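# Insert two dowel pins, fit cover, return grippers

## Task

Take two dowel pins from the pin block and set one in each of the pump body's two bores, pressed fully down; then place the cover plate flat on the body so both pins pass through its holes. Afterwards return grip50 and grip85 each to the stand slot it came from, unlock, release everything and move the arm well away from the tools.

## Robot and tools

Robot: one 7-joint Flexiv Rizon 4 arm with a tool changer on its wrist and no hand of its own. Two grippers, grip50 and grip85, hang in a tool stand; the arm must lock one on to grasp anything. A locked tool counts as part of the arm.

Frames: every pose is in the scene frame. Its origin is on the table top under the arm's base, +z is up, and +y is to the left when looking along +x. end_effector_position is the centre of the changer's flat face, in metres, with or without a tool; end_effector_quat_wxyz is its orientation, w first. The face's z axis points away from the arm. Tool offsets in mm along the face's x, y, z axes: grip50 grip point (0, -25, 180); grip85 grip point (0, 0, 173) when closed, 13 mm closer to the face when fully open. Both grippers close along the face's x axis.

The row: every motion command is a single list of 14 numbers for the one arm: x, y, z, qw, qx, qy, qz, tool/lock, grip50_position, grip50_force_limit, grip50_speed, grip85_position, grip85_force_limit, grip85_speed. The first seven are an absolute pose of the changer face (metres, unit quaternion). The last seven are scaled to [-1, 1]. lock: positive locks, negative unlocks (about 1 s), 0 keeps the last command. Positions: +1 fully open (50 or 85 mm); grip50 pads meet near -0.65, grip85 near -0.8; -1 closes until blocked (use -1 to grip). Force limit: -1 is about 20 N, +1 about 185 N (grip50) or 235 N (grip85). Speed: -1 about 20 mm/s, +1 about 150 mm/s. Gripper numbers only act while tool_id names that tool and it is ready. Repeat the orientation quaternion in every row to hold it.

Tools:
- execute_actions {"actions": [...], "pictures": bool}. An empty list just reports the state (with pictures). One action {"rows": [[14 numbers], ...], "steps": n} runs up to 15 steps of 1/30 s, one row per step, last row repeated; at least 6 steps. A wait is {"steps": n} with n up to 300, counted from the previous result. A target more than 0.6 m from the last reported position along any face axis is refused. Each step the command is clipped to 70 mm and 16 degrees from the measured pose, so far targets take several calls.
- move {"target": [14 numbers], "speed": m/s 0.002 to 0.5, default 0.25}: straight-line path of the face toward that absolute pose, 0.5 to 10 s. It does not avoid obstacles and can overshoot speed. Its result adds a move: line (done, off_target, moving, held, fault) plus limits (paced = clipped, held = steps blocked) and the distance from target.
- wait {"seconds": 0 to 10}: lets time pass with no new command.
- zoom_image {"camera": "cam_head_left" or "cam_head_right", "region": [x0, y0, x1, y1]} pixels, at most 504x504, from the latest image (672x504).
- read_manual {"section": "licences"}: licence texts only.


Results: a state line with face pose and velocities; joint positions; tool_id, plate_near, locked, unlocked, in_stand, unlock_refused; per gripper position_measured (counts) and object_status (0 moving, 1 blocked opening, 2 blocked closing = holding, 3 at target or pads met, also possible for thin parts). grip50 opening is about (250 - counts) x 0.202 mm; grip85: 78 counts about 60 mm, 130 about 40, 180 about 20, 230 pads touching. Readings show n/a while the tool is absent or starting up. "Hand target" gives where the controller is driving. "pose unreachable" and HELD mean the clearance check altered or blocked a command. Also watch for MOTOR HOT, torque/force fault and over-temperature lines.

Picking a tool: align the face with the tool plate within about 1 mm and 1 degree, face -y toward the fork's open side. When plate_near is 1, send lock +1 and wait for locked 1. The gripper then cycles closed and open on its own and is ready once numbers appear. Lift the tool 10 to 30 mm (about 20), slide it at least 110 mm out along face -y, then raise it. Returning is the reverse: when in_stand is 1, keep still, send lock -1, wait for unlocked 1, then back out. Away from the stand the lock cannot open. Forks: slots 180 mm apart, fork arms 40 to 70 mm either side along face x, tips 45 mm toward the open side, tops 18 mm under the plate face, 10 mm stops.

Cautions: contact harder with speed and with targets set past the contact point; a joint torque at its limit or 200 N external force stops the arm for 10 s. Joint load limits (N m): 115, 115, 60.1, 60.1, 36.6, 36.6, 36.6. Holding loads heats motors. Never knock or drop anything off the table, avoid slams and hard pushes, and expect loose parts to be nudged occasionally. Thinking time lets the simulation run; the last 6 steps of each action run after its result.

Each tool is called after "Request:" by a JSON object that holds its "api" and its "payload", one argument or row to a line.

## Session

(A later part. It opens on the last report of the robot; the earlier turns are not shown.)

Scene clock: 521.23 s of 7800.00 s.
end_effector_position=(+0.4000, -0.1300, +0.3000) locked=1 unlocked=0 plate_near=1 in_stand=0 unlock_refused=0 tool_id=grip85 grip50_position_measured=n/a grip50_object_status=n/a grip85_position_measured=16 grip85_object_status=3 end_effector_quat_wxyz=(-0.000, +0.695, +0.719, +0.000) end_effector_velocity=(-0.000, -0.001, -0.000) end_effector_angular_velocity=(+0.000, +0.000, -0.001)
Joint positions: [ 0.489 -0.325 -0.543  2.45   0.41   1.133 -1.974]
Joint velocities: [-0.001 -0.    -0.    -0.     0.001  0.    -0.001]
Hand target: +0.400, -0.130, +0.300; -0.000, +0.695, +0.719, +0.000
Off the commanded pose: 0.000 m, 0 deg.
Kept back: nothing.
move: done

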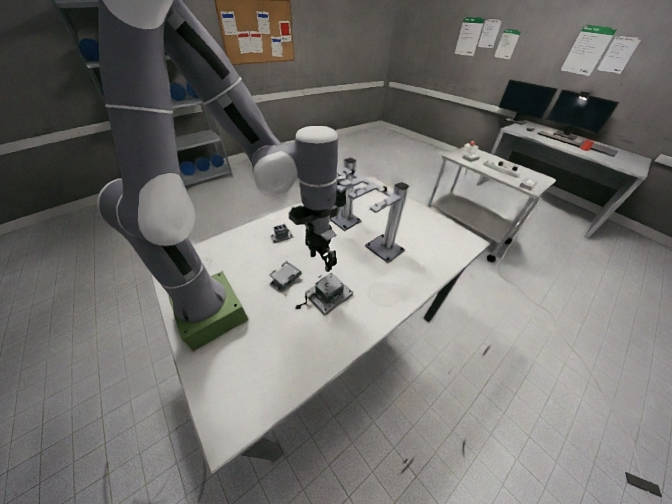

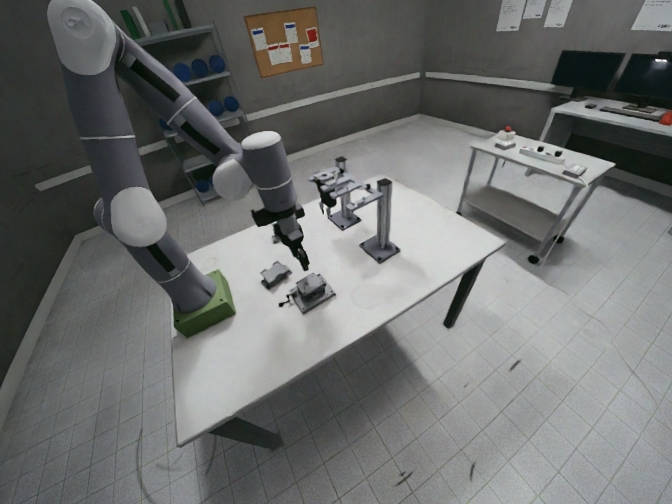

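Request:
{"api": "move", "payload": {
  "target": [0.404,-0.187,0.272,0,0.695,0.719,0,0,1,-0.3,0,-1,-0.3,0],
  "speed": 0.06
}}

Request:
{"api": "move", "payload": {
  "target": [0.404,-0.187,0.264,0,0.695,0.719,0,0,1,-0.3,0,-1,-0.3,0],
  "speed": 0.006
}}

Request:
{"api": "move", "payload": {
  "target": [0.404,-0.187,0.261,0,0.695,0.719,0,0,1,-0.3,0,-1,-0.3,0],
  "speed": 0.006
}}

Scene clock: 523.03 s of 7800.00 s.
end_effector_position=(+0.4040, -0.1870, +0.2719) locked=1 unlocked=0 plate_near=1 in_stand=0 unlock_refused=0 tool_id=grip85 grip50_position_measured=n/a grip50_object_status=n/a grip85_position_measured=232 grip85_object_status=3 end_effector_quat_wxyz=(+0.000, +0.695, +0.719, -0.000) end_effector_velocity=(+0.000, +0.000, +0.000) end_effector_angular_velocity=(+0.000, -0.001, -0.002)
Joint positions: [ 0.292 -0.467 -0.472  2.336  0.523  1.139 -2.187]
Joint velocities: [ 0.001  0.    -0.     0.     0.001  0.     0.001]
Hand target: +0.404, -0.187, +0.272; +0.000, +0.695, +0.719, -0.000
Off the commanded pose: 0.000 m, 0 deg.
Kept back: nothing.
move: done

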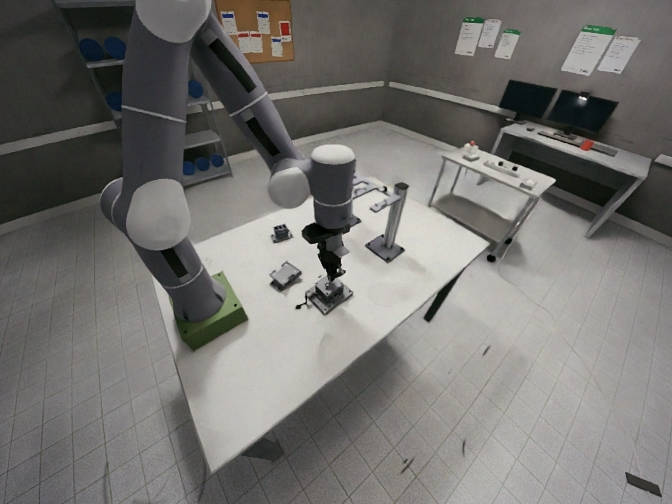

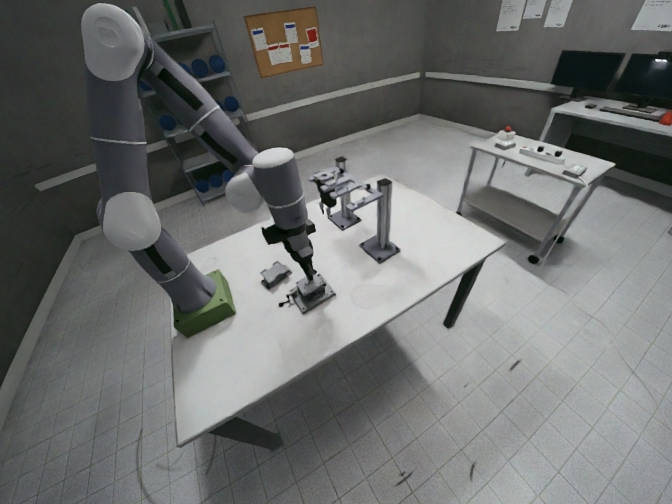

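Scene clock: 524.57 s of 7800.00 s.
end_effector_position=(+0.4040, -0.1869, +0.2640) locked=1 unlocked=0 plate_near=1 in_stand=0 unlock_refused=0 tool_id=grip85 grip50_position_measured=n/a grip50_object_status=n/a grip85_position_measured=232 grip85_object_status=3 end_effector_quat_wxyz=(-0.000, +0.695, +0.719, -0.000) end_effector_velocity=(+0.000, -0.000, +0.000) end_effector_angular_velocity=(+0.000, -0.000, +0.001)
Joint positions: [ 0.275 -0.493 -0.45   2.325  0.545  1.154 -2.202]
Joint velocities: [-0.     0.    -0.    -0.     0.    -0.    -0.001]
Hand target: +0.404, -0.187, +0.264; +0.000, +0.695, +0.719, -0.000
Off the commanded pose: 0.000 m, 0 deg.
Kept back: nothing.
move: done

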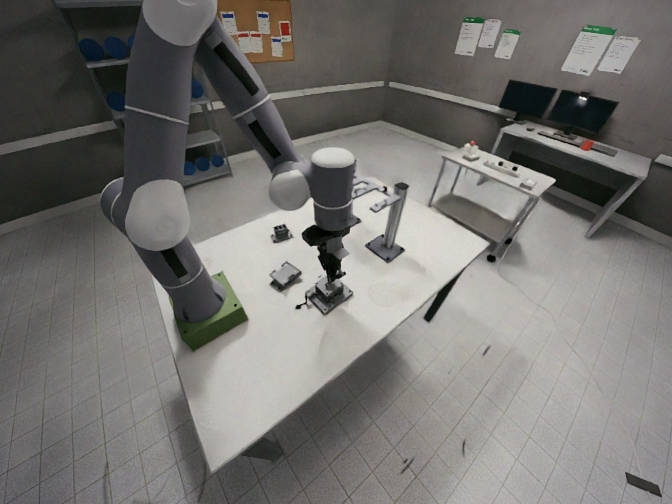

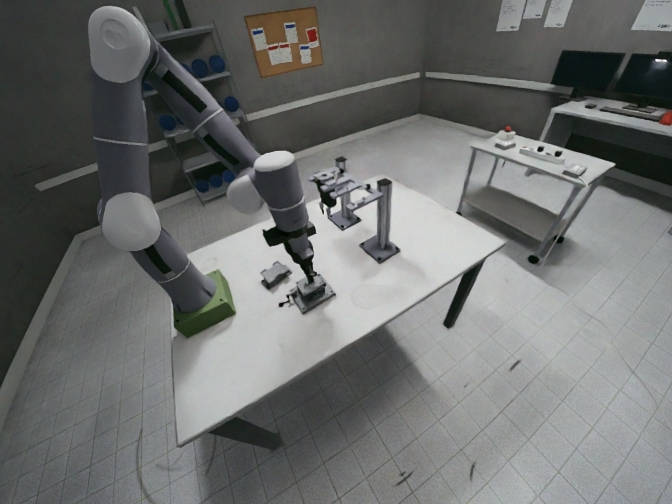

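Scene clock: 525.30 s of 7800.00 s.
end_effector_position=(+0.4042, -0.1870, +0.2613) locked=1 unlocked=0 plate_near=1 in_stand=0 unlock_refused=0 tool_id=grip85 grip50_position_measured=n/a grip50_object_status=n/a grip85_position_measured=232 grip85_object_status=3 end_effector_quat_wxyz=(+0.000, +0.695, +0.719, +0.000) end_effector_velocity=(+0.000, -0.000, +0.000) end_effector_angular_velocity=(-0.000, +0.000, +0.001)
Joint positions: [ 0.268 -0.502 -0.442  2.321  0.553  1.16  -2.208]
Joint velocities: [-0.    -0.     0.    -0.    -0.001  0.    -0.   ]
Hand target: +0.404, -0.187, +0.261; +0.000, +0.695, +0.719, -0.000
Off the commanded pose: 0.000 m, 0 deg.
Kept back: nothing.
move: done

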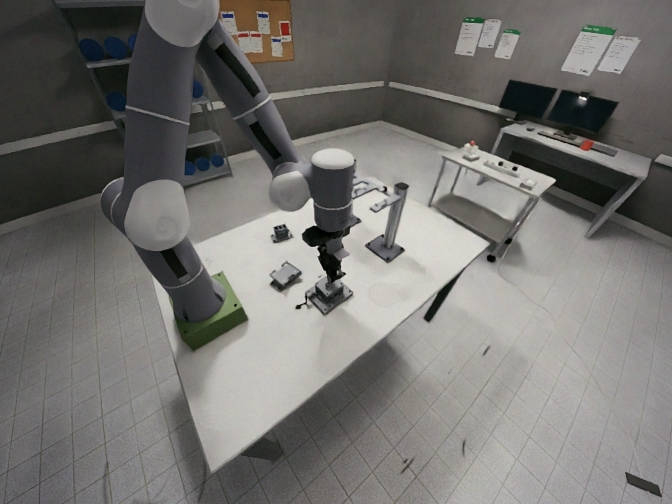

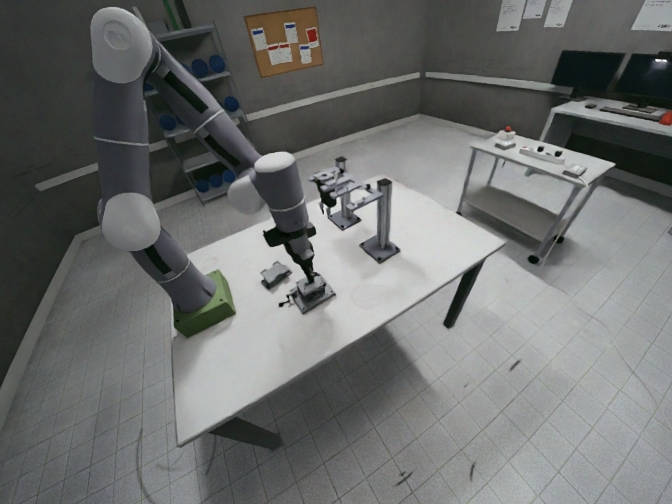

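Request:
{"api": "move", "payload": {
  "target": [0.404,-0.190,0.2605,0,0.695,0.719,0,0,1,-0.3,0,-1,-0.3,0],
  "speed": 0.002
}}

Request:
{"api": "zoom_image", "payload": {
  "camera": "cam_head_left",
  "region": [305,265,355,305]
}}

Scene clock: 527.30 s of 7800.00 s.
end_effector_position=(+0.4047, -0.1899, +0.2612) locked=1 unlocked=0 plate_near=1 in_stand=0 unlock_refused=0 tool_id=grip85 grip50_position_measured=n/a grip50_object_status=n/a grip85_position_measured=232 grip85_object_status=3 end_effector_quat_wxyz=(+0.001, +0.695, +0.719, +0.001) end_effector_velocity=(+0.000, +0.000, +0.000) end_effector_angular_velocity=(+0.000, -0.000, +0.001)
Joint positions: [ 0.259 -0.504 -0.439  2.317  0.552  1.16  -2.214]
Joint velocities: [-0.  0.  0. -0. -0. -0. -0.]
Hand target: +0.404, -0.190, +0.261; +0.000, +0.695, +0.719, -0.000
Off the commanded pose: 0.001 m, 0 deg.
Kept back: nothing.
move: done

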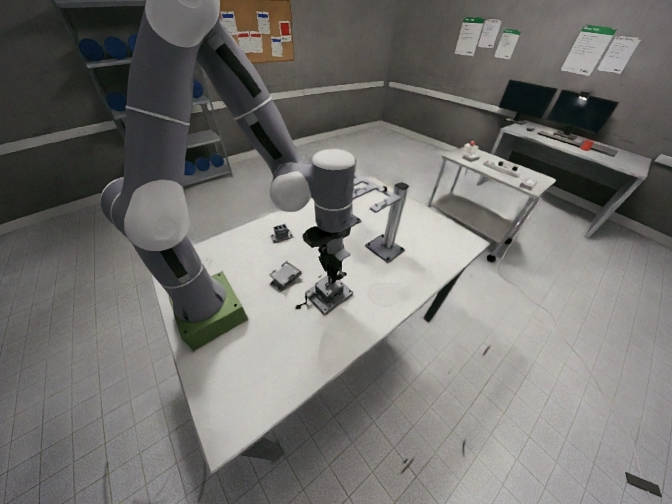

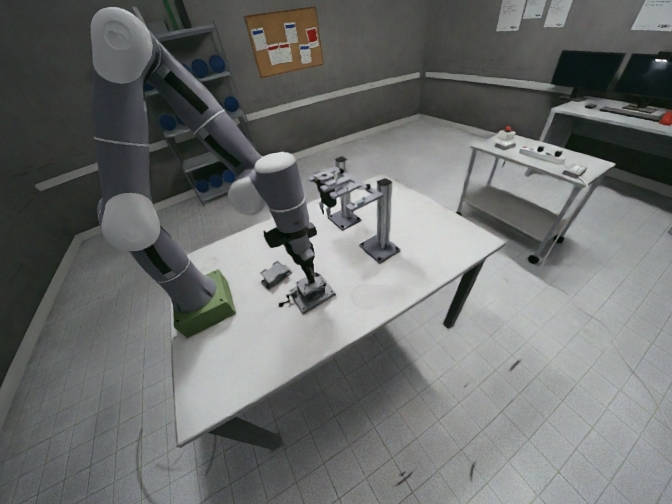

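Region (305, 265, 355, 305) of cam_head_left's 672x504 image, scaled by 10.080, with more detail than that image has; it fills the top 403 rows of this view, and the rest is white.

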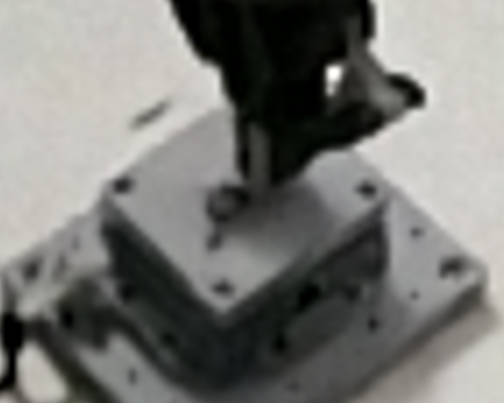

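Request:
{"api": "move", "payload": {
  "target": [0.404,-0.183,0.2605,0,0.695,0.719,0,0,1,-0.3,0,-1,-0.3,0],
  "speed": 0.002
}}

Request:
{"api": "zoom_image", "payload": {
  "camera": "cam_head_left",
  "region": [305,265,355,305]
}}

Request:
{"api": "zoom_image", "payload": {
  "camera": "cam_head_right",
  "region": [285,268,335,308]
}}

Scene clock: 531.23 s of 7800.00 s.
end_effector_position=(+0.4046, -0.1837, +0.2611) locked=1 unlocked=0 plate_near=1 in_stand=0 unlock_refused=0 tool_id=grip85 grip50_position_measured=n/a grip50_object_status=n/a grip85_position_measured=232 grip85_object_status=3 end_effector_quat_wxyz=(+0.001, +0.695, +0.719, +0.000) end_effector_velocity=(-0.000, +0.000, -0.000) end_effector_angular_velocity=(+0.000, +0.000, -0.000)
Joint positions: [ 0.274 -0.501 -0.438  2.325  0.552  1.166 -2.199]
Joint velocities: [-0. -0.  0.  0.  0.  0.  0.]
Hand target: +0.404, -0.183, +0.260; -0.000, +0.695, +0.719, -0.000
Off the commanded pose: 0.001 m, 0 deg.
Kept back: nothing.
move: done

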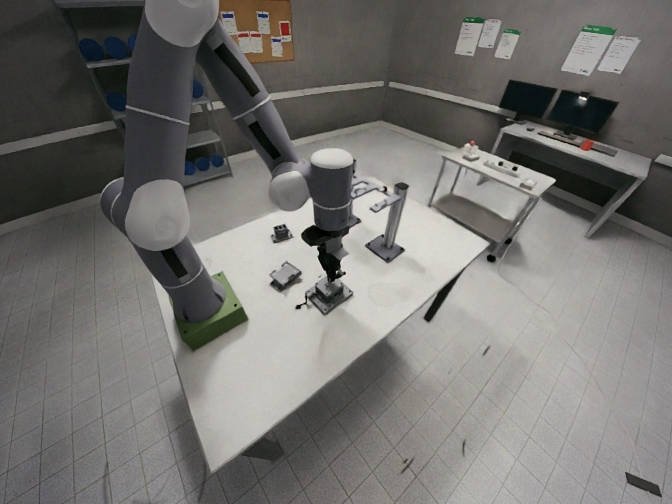

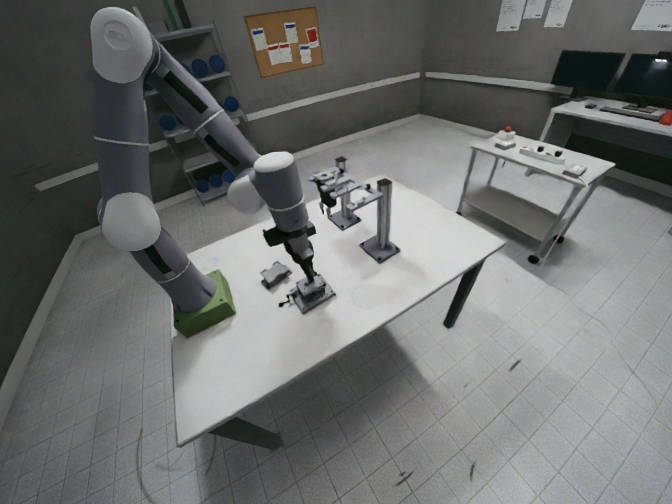

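Region (305, 265, 355, 305) of cam_head_left's 672x504 image, scaled by 10.080, with more detail than that image has; it fills the top 403 rows of this view, and the rest is white.

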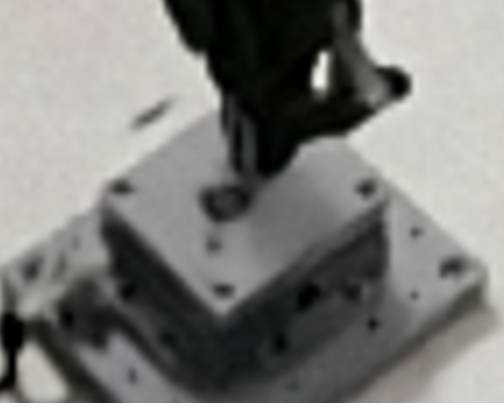

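Region (285, 268, 335, 308) of cam_head_right's 672x504 image, scaled by 10.080, with more detail than that image has; it fills the top 403 rows of this view, and the rest is white.

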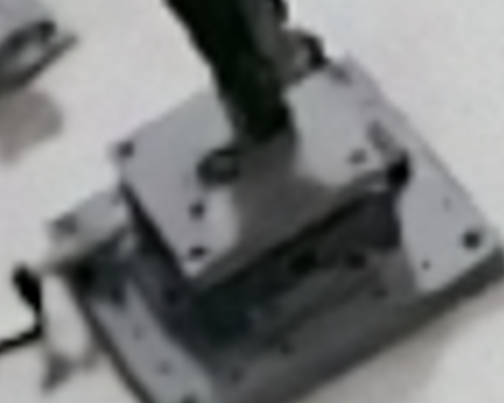

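Request:
{"api": "move", "payload": {
  "target": [0.404,-0.184,0.2588,0,0.695,0.719,0,0,1,-0.3,0,-1,-0.3,0],
  "speed": 0.003
}}

Scene clock: 532.50 s of 7800.00 s.
end_effector_position=(+0.4048, -0.1842, +0.2599) locked=1 unlocked=0 plate_near=1 in_stand=0 unlock_refused=0 tool_id=grip85 grip50_position_measured=n/a grip50_object_status=n/a grip85_position_measured=232 grip85_object_status=3 end_effector_quat_wxyz=(+0.001, +0.695, +0.719, +0.001) end_effector_velocity=(+0.000, +0.000, +0.000) end_effector_angular_velocity=(+0.000, -0.000, +0.001)
Joint positions: [ 0.267 -0.505 -0.431  2.322  0.555  1.168 -2.202]
Joint velocities: [-0.001  0.     0.001 -0.    -0.     0.    -0.001]
Hand target: +0.404, -0.184, +0.259; +0.000, +0.695, +0.719, -0.000
Off the commanded pose: 0.001 m, 0 deg.
Kept back: nothing.
move: done

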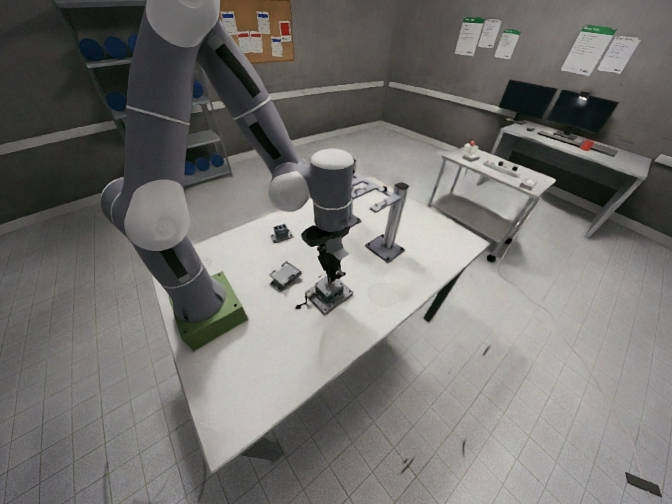

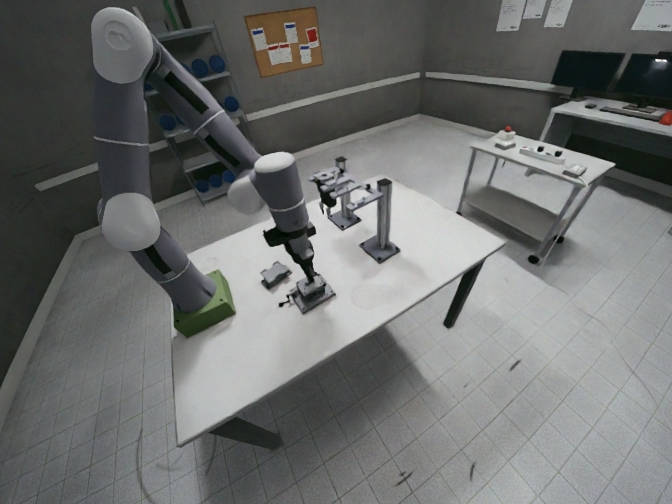

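Moving.

Request:
{"api": "move", "payload": {
  "target": [0.404,-0.184,0.2565,0,0.695,0.719,0,0,1,-0.3,0,-1,-0.3,0],
  "speed": 0.003
}}

Request:
{"api": "move", "payload": {
  "target": [0.404,-0.184,0.2545,0,0.695,0.719,0,0,1,-0.3,0,-1,-0.3,0],
  "speed": 0.003
}}

Request:
{"api": "zoom_image", "payload": {
  "camera": "cam_head_left",
  "region": [305,265,355,305]
}}

Scene clock: 534.10 s of 7800.00 s.
end_effector_position=(+0.4049, -0.1842, +0.2581) locked=1 unlocked=0 plate_near=1 in_stand=0 unlock_refused=0 tool_id=grip85 grip50_position_measured=n/a grip50_object_status=n/a grip85_position_measured=232 grip85_object_status=3 end_effector_quat_wxyz=(+0.001, +0.695, +0.719, +0.002) end_effector_velocity=(-0.000, +0.000, -0.004) end_effector_angular_velocity=(-0.004, +0.006, +0.002)
Joint positions: [ 0.26  -0.51  -0.423  2.319  0.558  1.173 -2.205]
Joint velocities: [-0.002 -0.012  0.004 -0.002  0.001  0.004  0.   ]
Hand target: +0.404, -0.184, +0.257; +0.000, +0.695, +0.719, -0.000
Off the commanded pose: 0.002 m, 0 deg.
Kept back: nothing.
move: done

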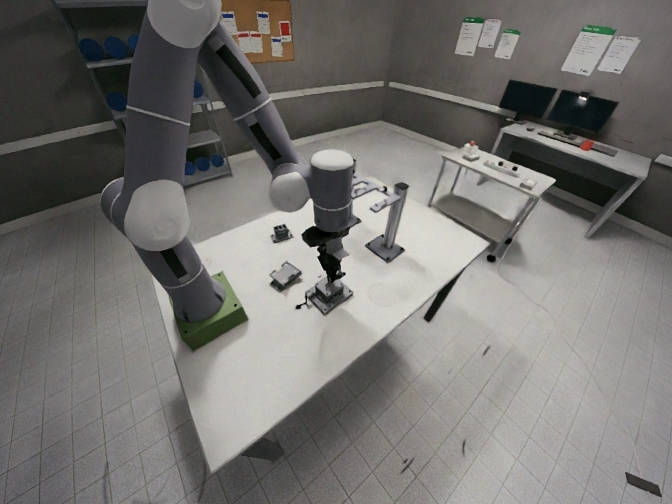

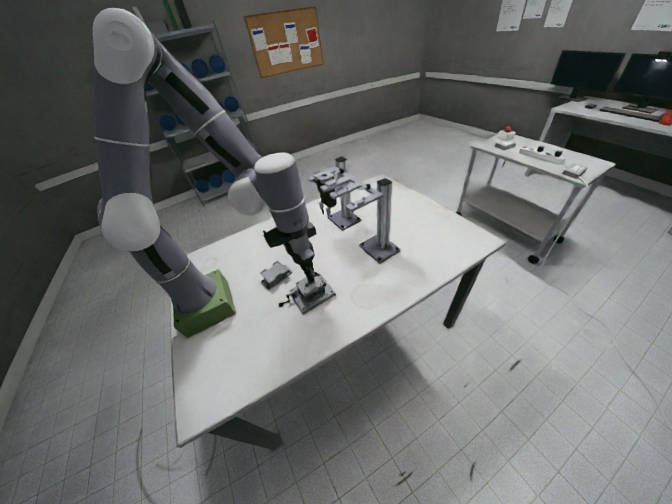

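Scene clock: 535.53 s of 7800.00 s.
end_effector_position=(+0.4050, -0.1841, +0.2552) locked=1 unlocked=0 plate_near=1 in_stand=0 unlock_refused=0 tool_id=grip85 grip50_position_measured=n/a grip50_object_status=n/a grip85_position_measured=232 grip85_object_status=3 end_effector_quat_wxyz=(+0.001, +0.695, +0.719, +0.001) end_effector_velocity=(-0.001, -0.000, -0.001) end_effector_angular_velocity=(-0.000, +0.003, +0.000)
Joint positions: [ 0.252 -0.519 -0.413  2.317  0.56   1.179 -2.205]
Joint velocities: [-0.001 -0.002  0.001  0.002 -0.001  0.    -0.001]
Hand target: +0.404, -0.184, +0.255; +0.000, +0.695, +0.719, -0.000
Off the commanded pose: 0.001 m, 0 deg.
Kept back: nothing.
move: done

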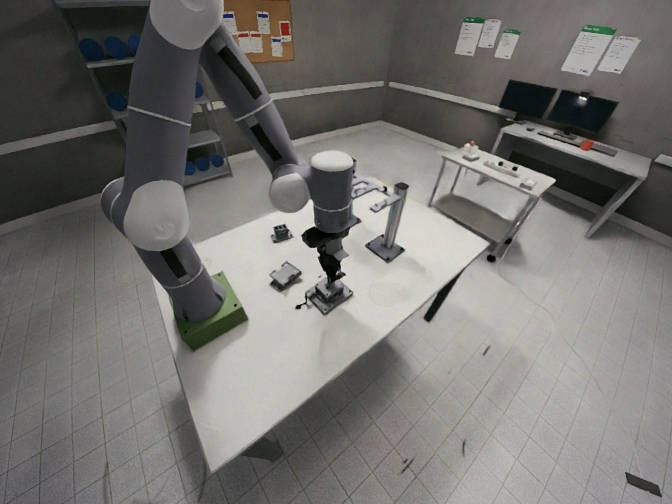

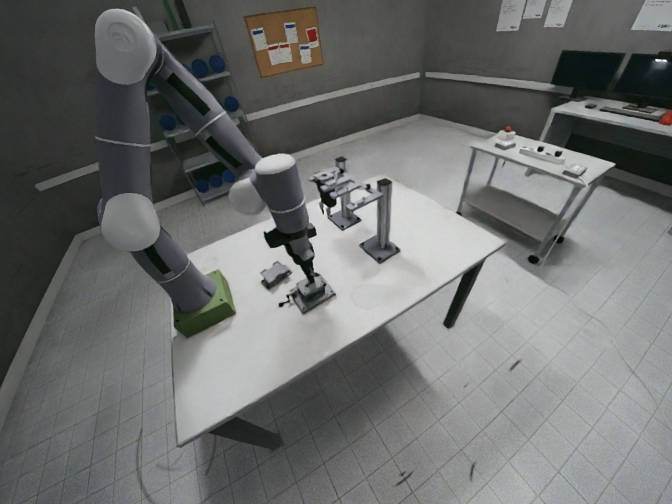

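Region (305, 265, 355, 305) of cam_head_left's 672x504 image, scaled by 10.080, with more detail than that image has; it fills the top 403 rows of this view, and the rest is white.

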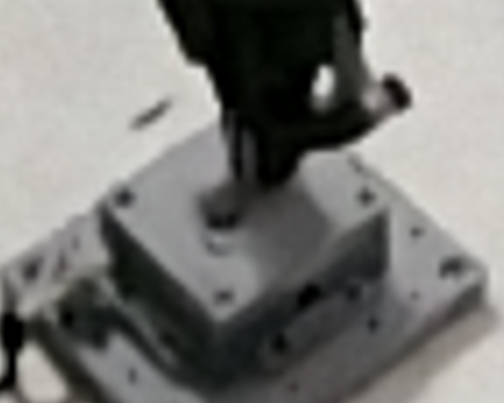

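Request:
{"api": "move", "payload": {
  "target": [0.404,-0.184,0.252,0,0.695,0.719,0,0,1,-0.3,0,-1,-0.3,0],
  "speed": 0.003
}}

Request:
{"api": "move", "payload": {
  "target": [0.404,-0.184,0.268,0,0.695,0.719,0,0,1,-0.3,0,-1,-0.3,0],
  "speed": 0.03
}}

Request:
{"api": "move", "payload": {
  "target": [0.372,-0.209,0.268,0,0.695,0.719,0,0,1,-0.3,0,-1,-0.3,0],
  "speed": 0.05
}}

Request:
{"api": "move", "payload": {
  "target": [0.372,-0.209,0.256,0,0.695,0.719,0,0,1,-0.3,0,-1,-0.3,0],
  "speed": 0.006
}}

Request:
{"api": "move", "payload": {
  "target": [0.372,-0.209,0.253,0,0.695,0.719,0,0,1,-0.3,0,-1,-0.3,0],
  "speed": 0.003
}}

Scene clock: 537.23 s of 7800.00 s.
end_effector_position=(+0.4046, -0.1842, +0.2532) locked=1 unlocked=0 plate_near=1 in_stand=0 unlock_refused=0 tool_id=grip85 grip50_position_measured=n/a grip50_object_status=n/a grip85_position_measured=232 grip85_object_status=3 end_effector_quat_wxyz=(+0.001, +0.695, +0.719, +0.001) end_effector_velocity=(+0.000, +0.000, +0.000) end_effector_angular_velocity=(+0.001, -0.001, +0.000)
Joint positions: [ 0.245 -0.524 -0.405  2.315  0.564  1.184 -2.208]
Joint velocities: [-0.001  0.     0.001 -0.     0.001  0.    -0.   ]
Hand target: +0.404, -0.184, +0.252; +0.000, +0.695, +0.719, -0.000
Off the commanded pose: 0.001 m, 0 deg.
Kept back: nothing.
move: done

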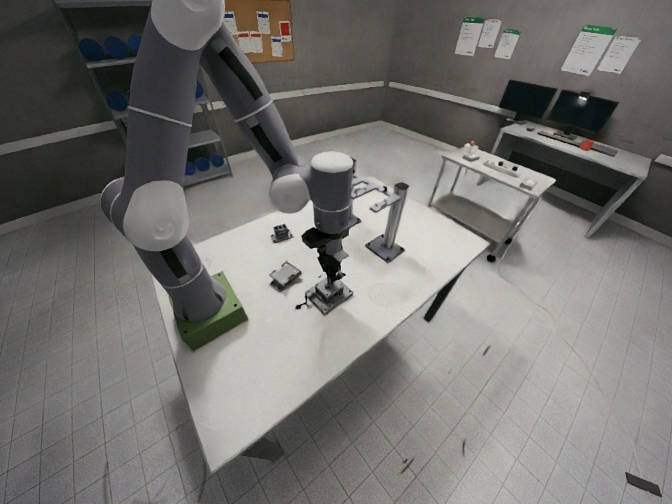

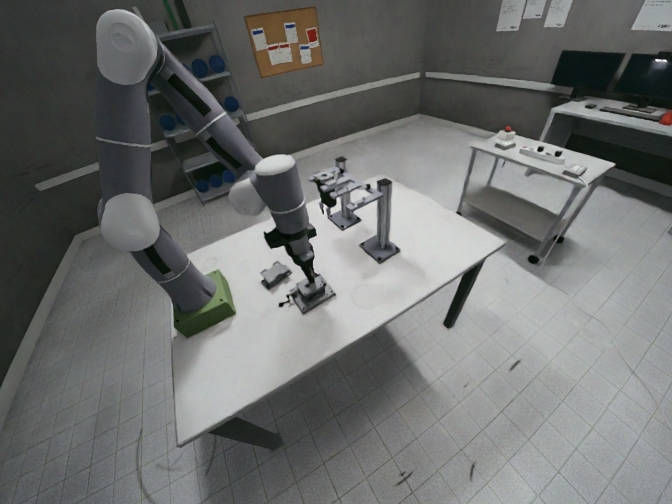

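Scene clock: 537.97 s of 7800.00 s.
end_effector_position=(+0.4041, -0.1840, +0.2681) locked=1 unlocked=0 plate_near=1 in_stand=0 unlock_refused=0 tool_id=grip85 grip50_position_measured=n/a grip50_object_status=n/a grip85_position_measured=232 grip85_object_status=3 end_effector_quat_wxyz=(+0.000, +0.695, +0.719, +0.000) end_effector_velocity=(+0.000, +0.000, +0.000) end_effector_angular_velocity=(-0.000, -0.000, -0.000)
Joint positions: [ 0.276 -0.475 -0.444  2.337  0.52   1.155 -2.177]
Joint velocities: [-0.     0.     0.     0.    -0.     0.     0.001]
Hand target: +0.404, -0.184, +0.268; -0.000, +0.695, +0.719, +0.000
Off the commanded pose: 0.000 m, 0 deg.
Kept back: nothing.
move: done

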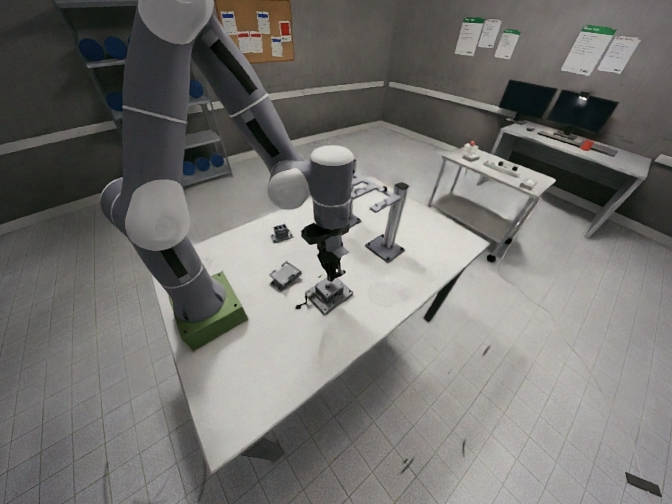

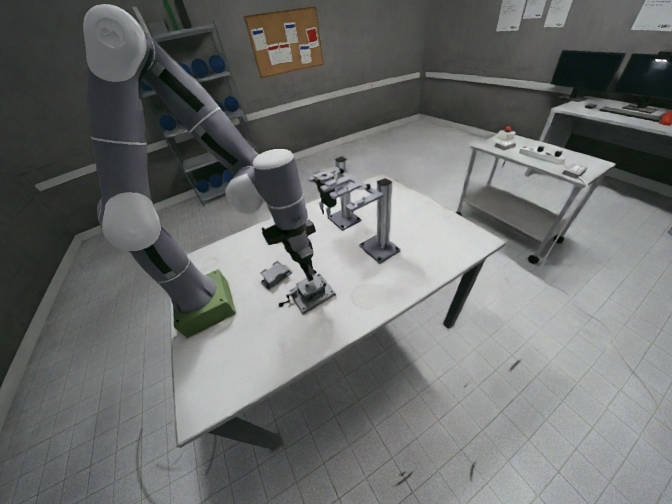

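Scene clock: 539.00 s of 7800.00 s.
end_effector_position=(+0.3719, -0.2091, +0.2679) locked=1 unlocked=0 plate_near=1 in_stand=0 unlock_refused=0 tool_id=grip85 grip50_position_measured=n/a grip50_object_status=n/a grip85_position_measured=232 grip85_object_status=3 end_effector_quat_wxyz=(-0.000, +0.695, +0.719, -0.000) end_effector_velocity=(+0.000, +0.000, +0.000) end_effector_angular_velocity=(-0.000, -0.000, +0.000)
Joint positions: [ 0.211 -0.455 -0.445  2.382  0.534  1.181 -2.263]
Joint velocities: [ 0.  0. -0. -0. -0. -0.  0.]
Hand target: +0.372, -0.209, +0.268; +0.000, +0.695, +0.719, -0.000
Off the commanded pose: 0.000 m, 0 deg.
Kept back: nothing.
move: done

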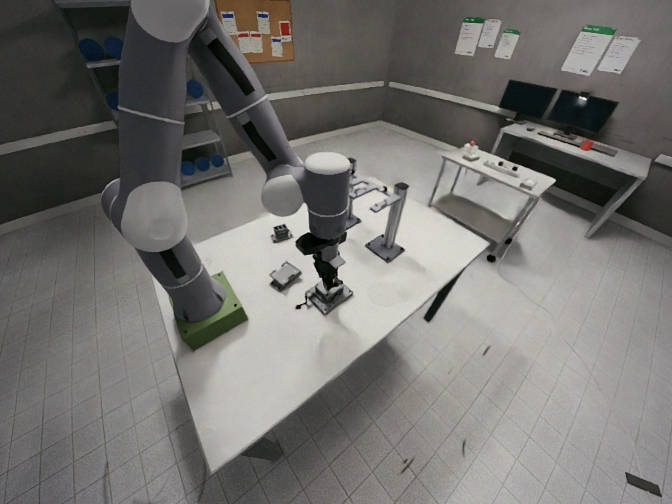

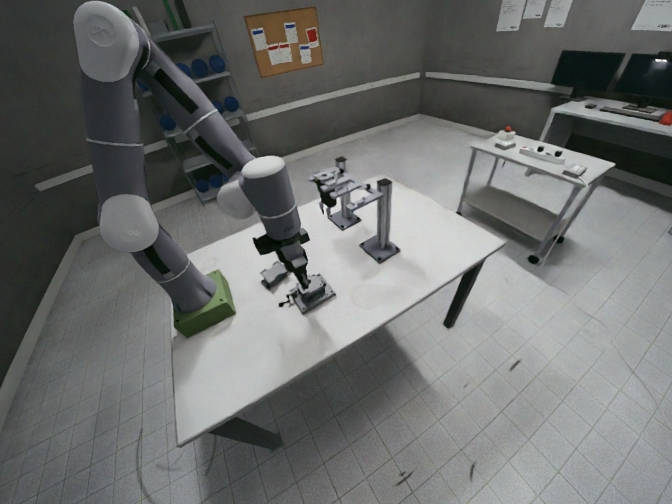

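Scene clock: 541.20 s of 7800.00 s.
end_effector_position=(+0.3720, -0.2089, +0.2560) locked=1 unlocked=0 plate_near=1 in_stand=0 unlock_refused=0 tool_id=grip85 grip50_position_measured=n/a grip50_object_status=n/a grip85_position_measured=232 grip85_object_status=3 end_effector_quat_wxyz=(-0.000, +0.695, +0.719, -0.000) end_effector_velocity=(-0.000, +0.000, -0.000) end_effector_angular_velocity=(+0.000, -0.000, -0.001)
Joint positions: [ 0.183 -0.496 -0.409  2.364  0.569  1.204 -2.288]
Joint velocities: [-0.     0.     0.    -0.     0.001  0.     0.001]
Hand target: +0.372, -0.209, +0.256; +0.000, +0.695, +0.719, -0.000
Off the commanded pose: 0.000 m, 0 deg.
Kept back: nothing.
move: done

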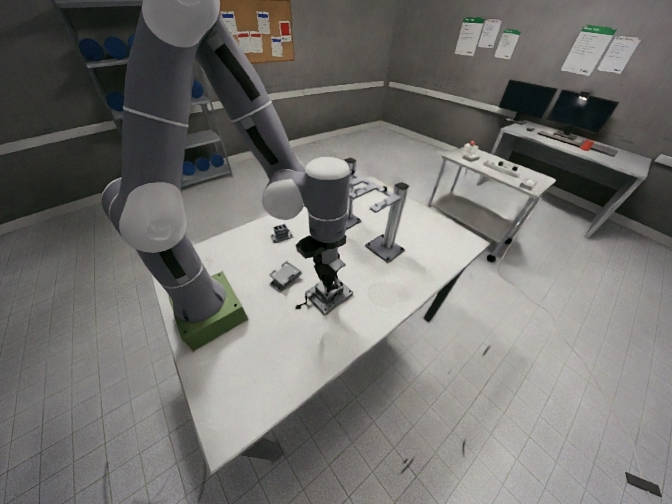

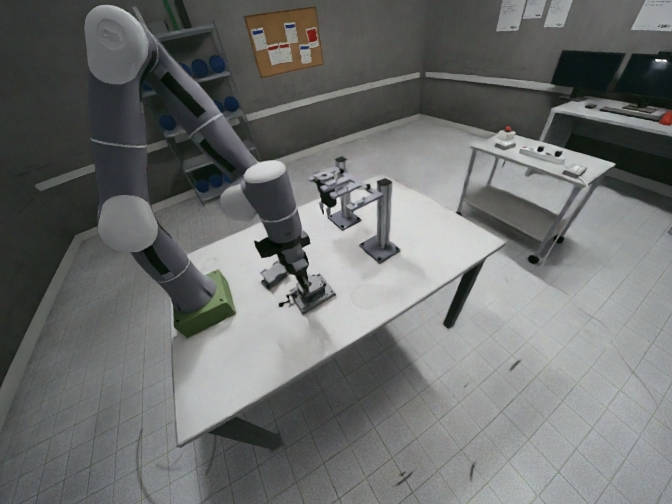

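Scene clock: 542.43 s of 7800.00 s.
end_effector_position=(+0.3721, -0.2090, +0.2533) locked=1 unlocked=0 plate_near=1 in_stand=0 unlock_refused=0 tool_id=grip85 grip50_position_measured=n/a grip50_object_status=n/a grip85_position_measured=232 grip85_object_status=3 end_effector_quat_wxyz=(+0.000, +0.695, +0.719, +0.000) end_effector_velocity=(-0.000, +0.000, -0.000) end_effector_angular_velocity=(+0.000, +0.000, -0.000)
Joint positions: [ 0.176 -0.505 -0.399  2.36   0.577  1.21  -2.294]
Joint velocities: [-0.  0.  0.  0. -0.  0.  0.]
Hand target: +0.372, -0.209, +0.253; +0.000, +0.695, +0.719, -0.000
Off the commanded pose: 0.000 m, 0 deg.
Kept back: nothing.
move: done

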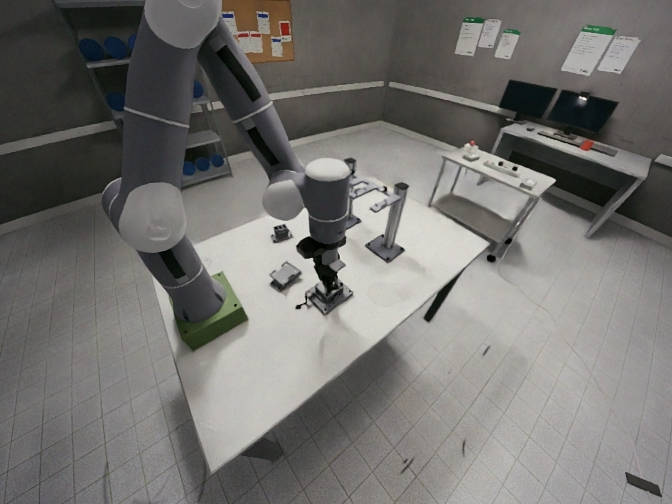

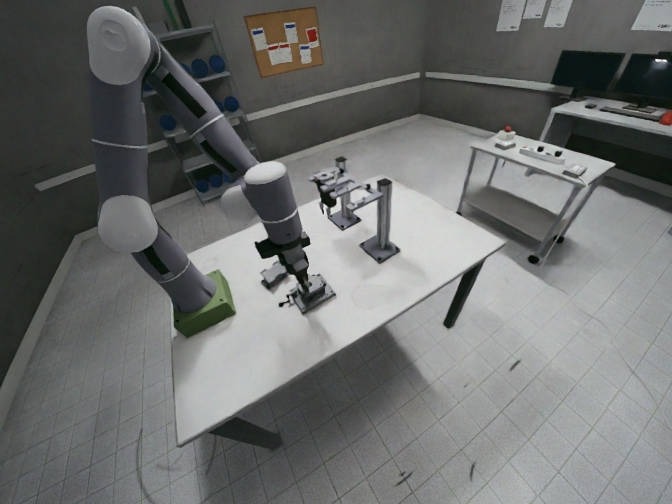

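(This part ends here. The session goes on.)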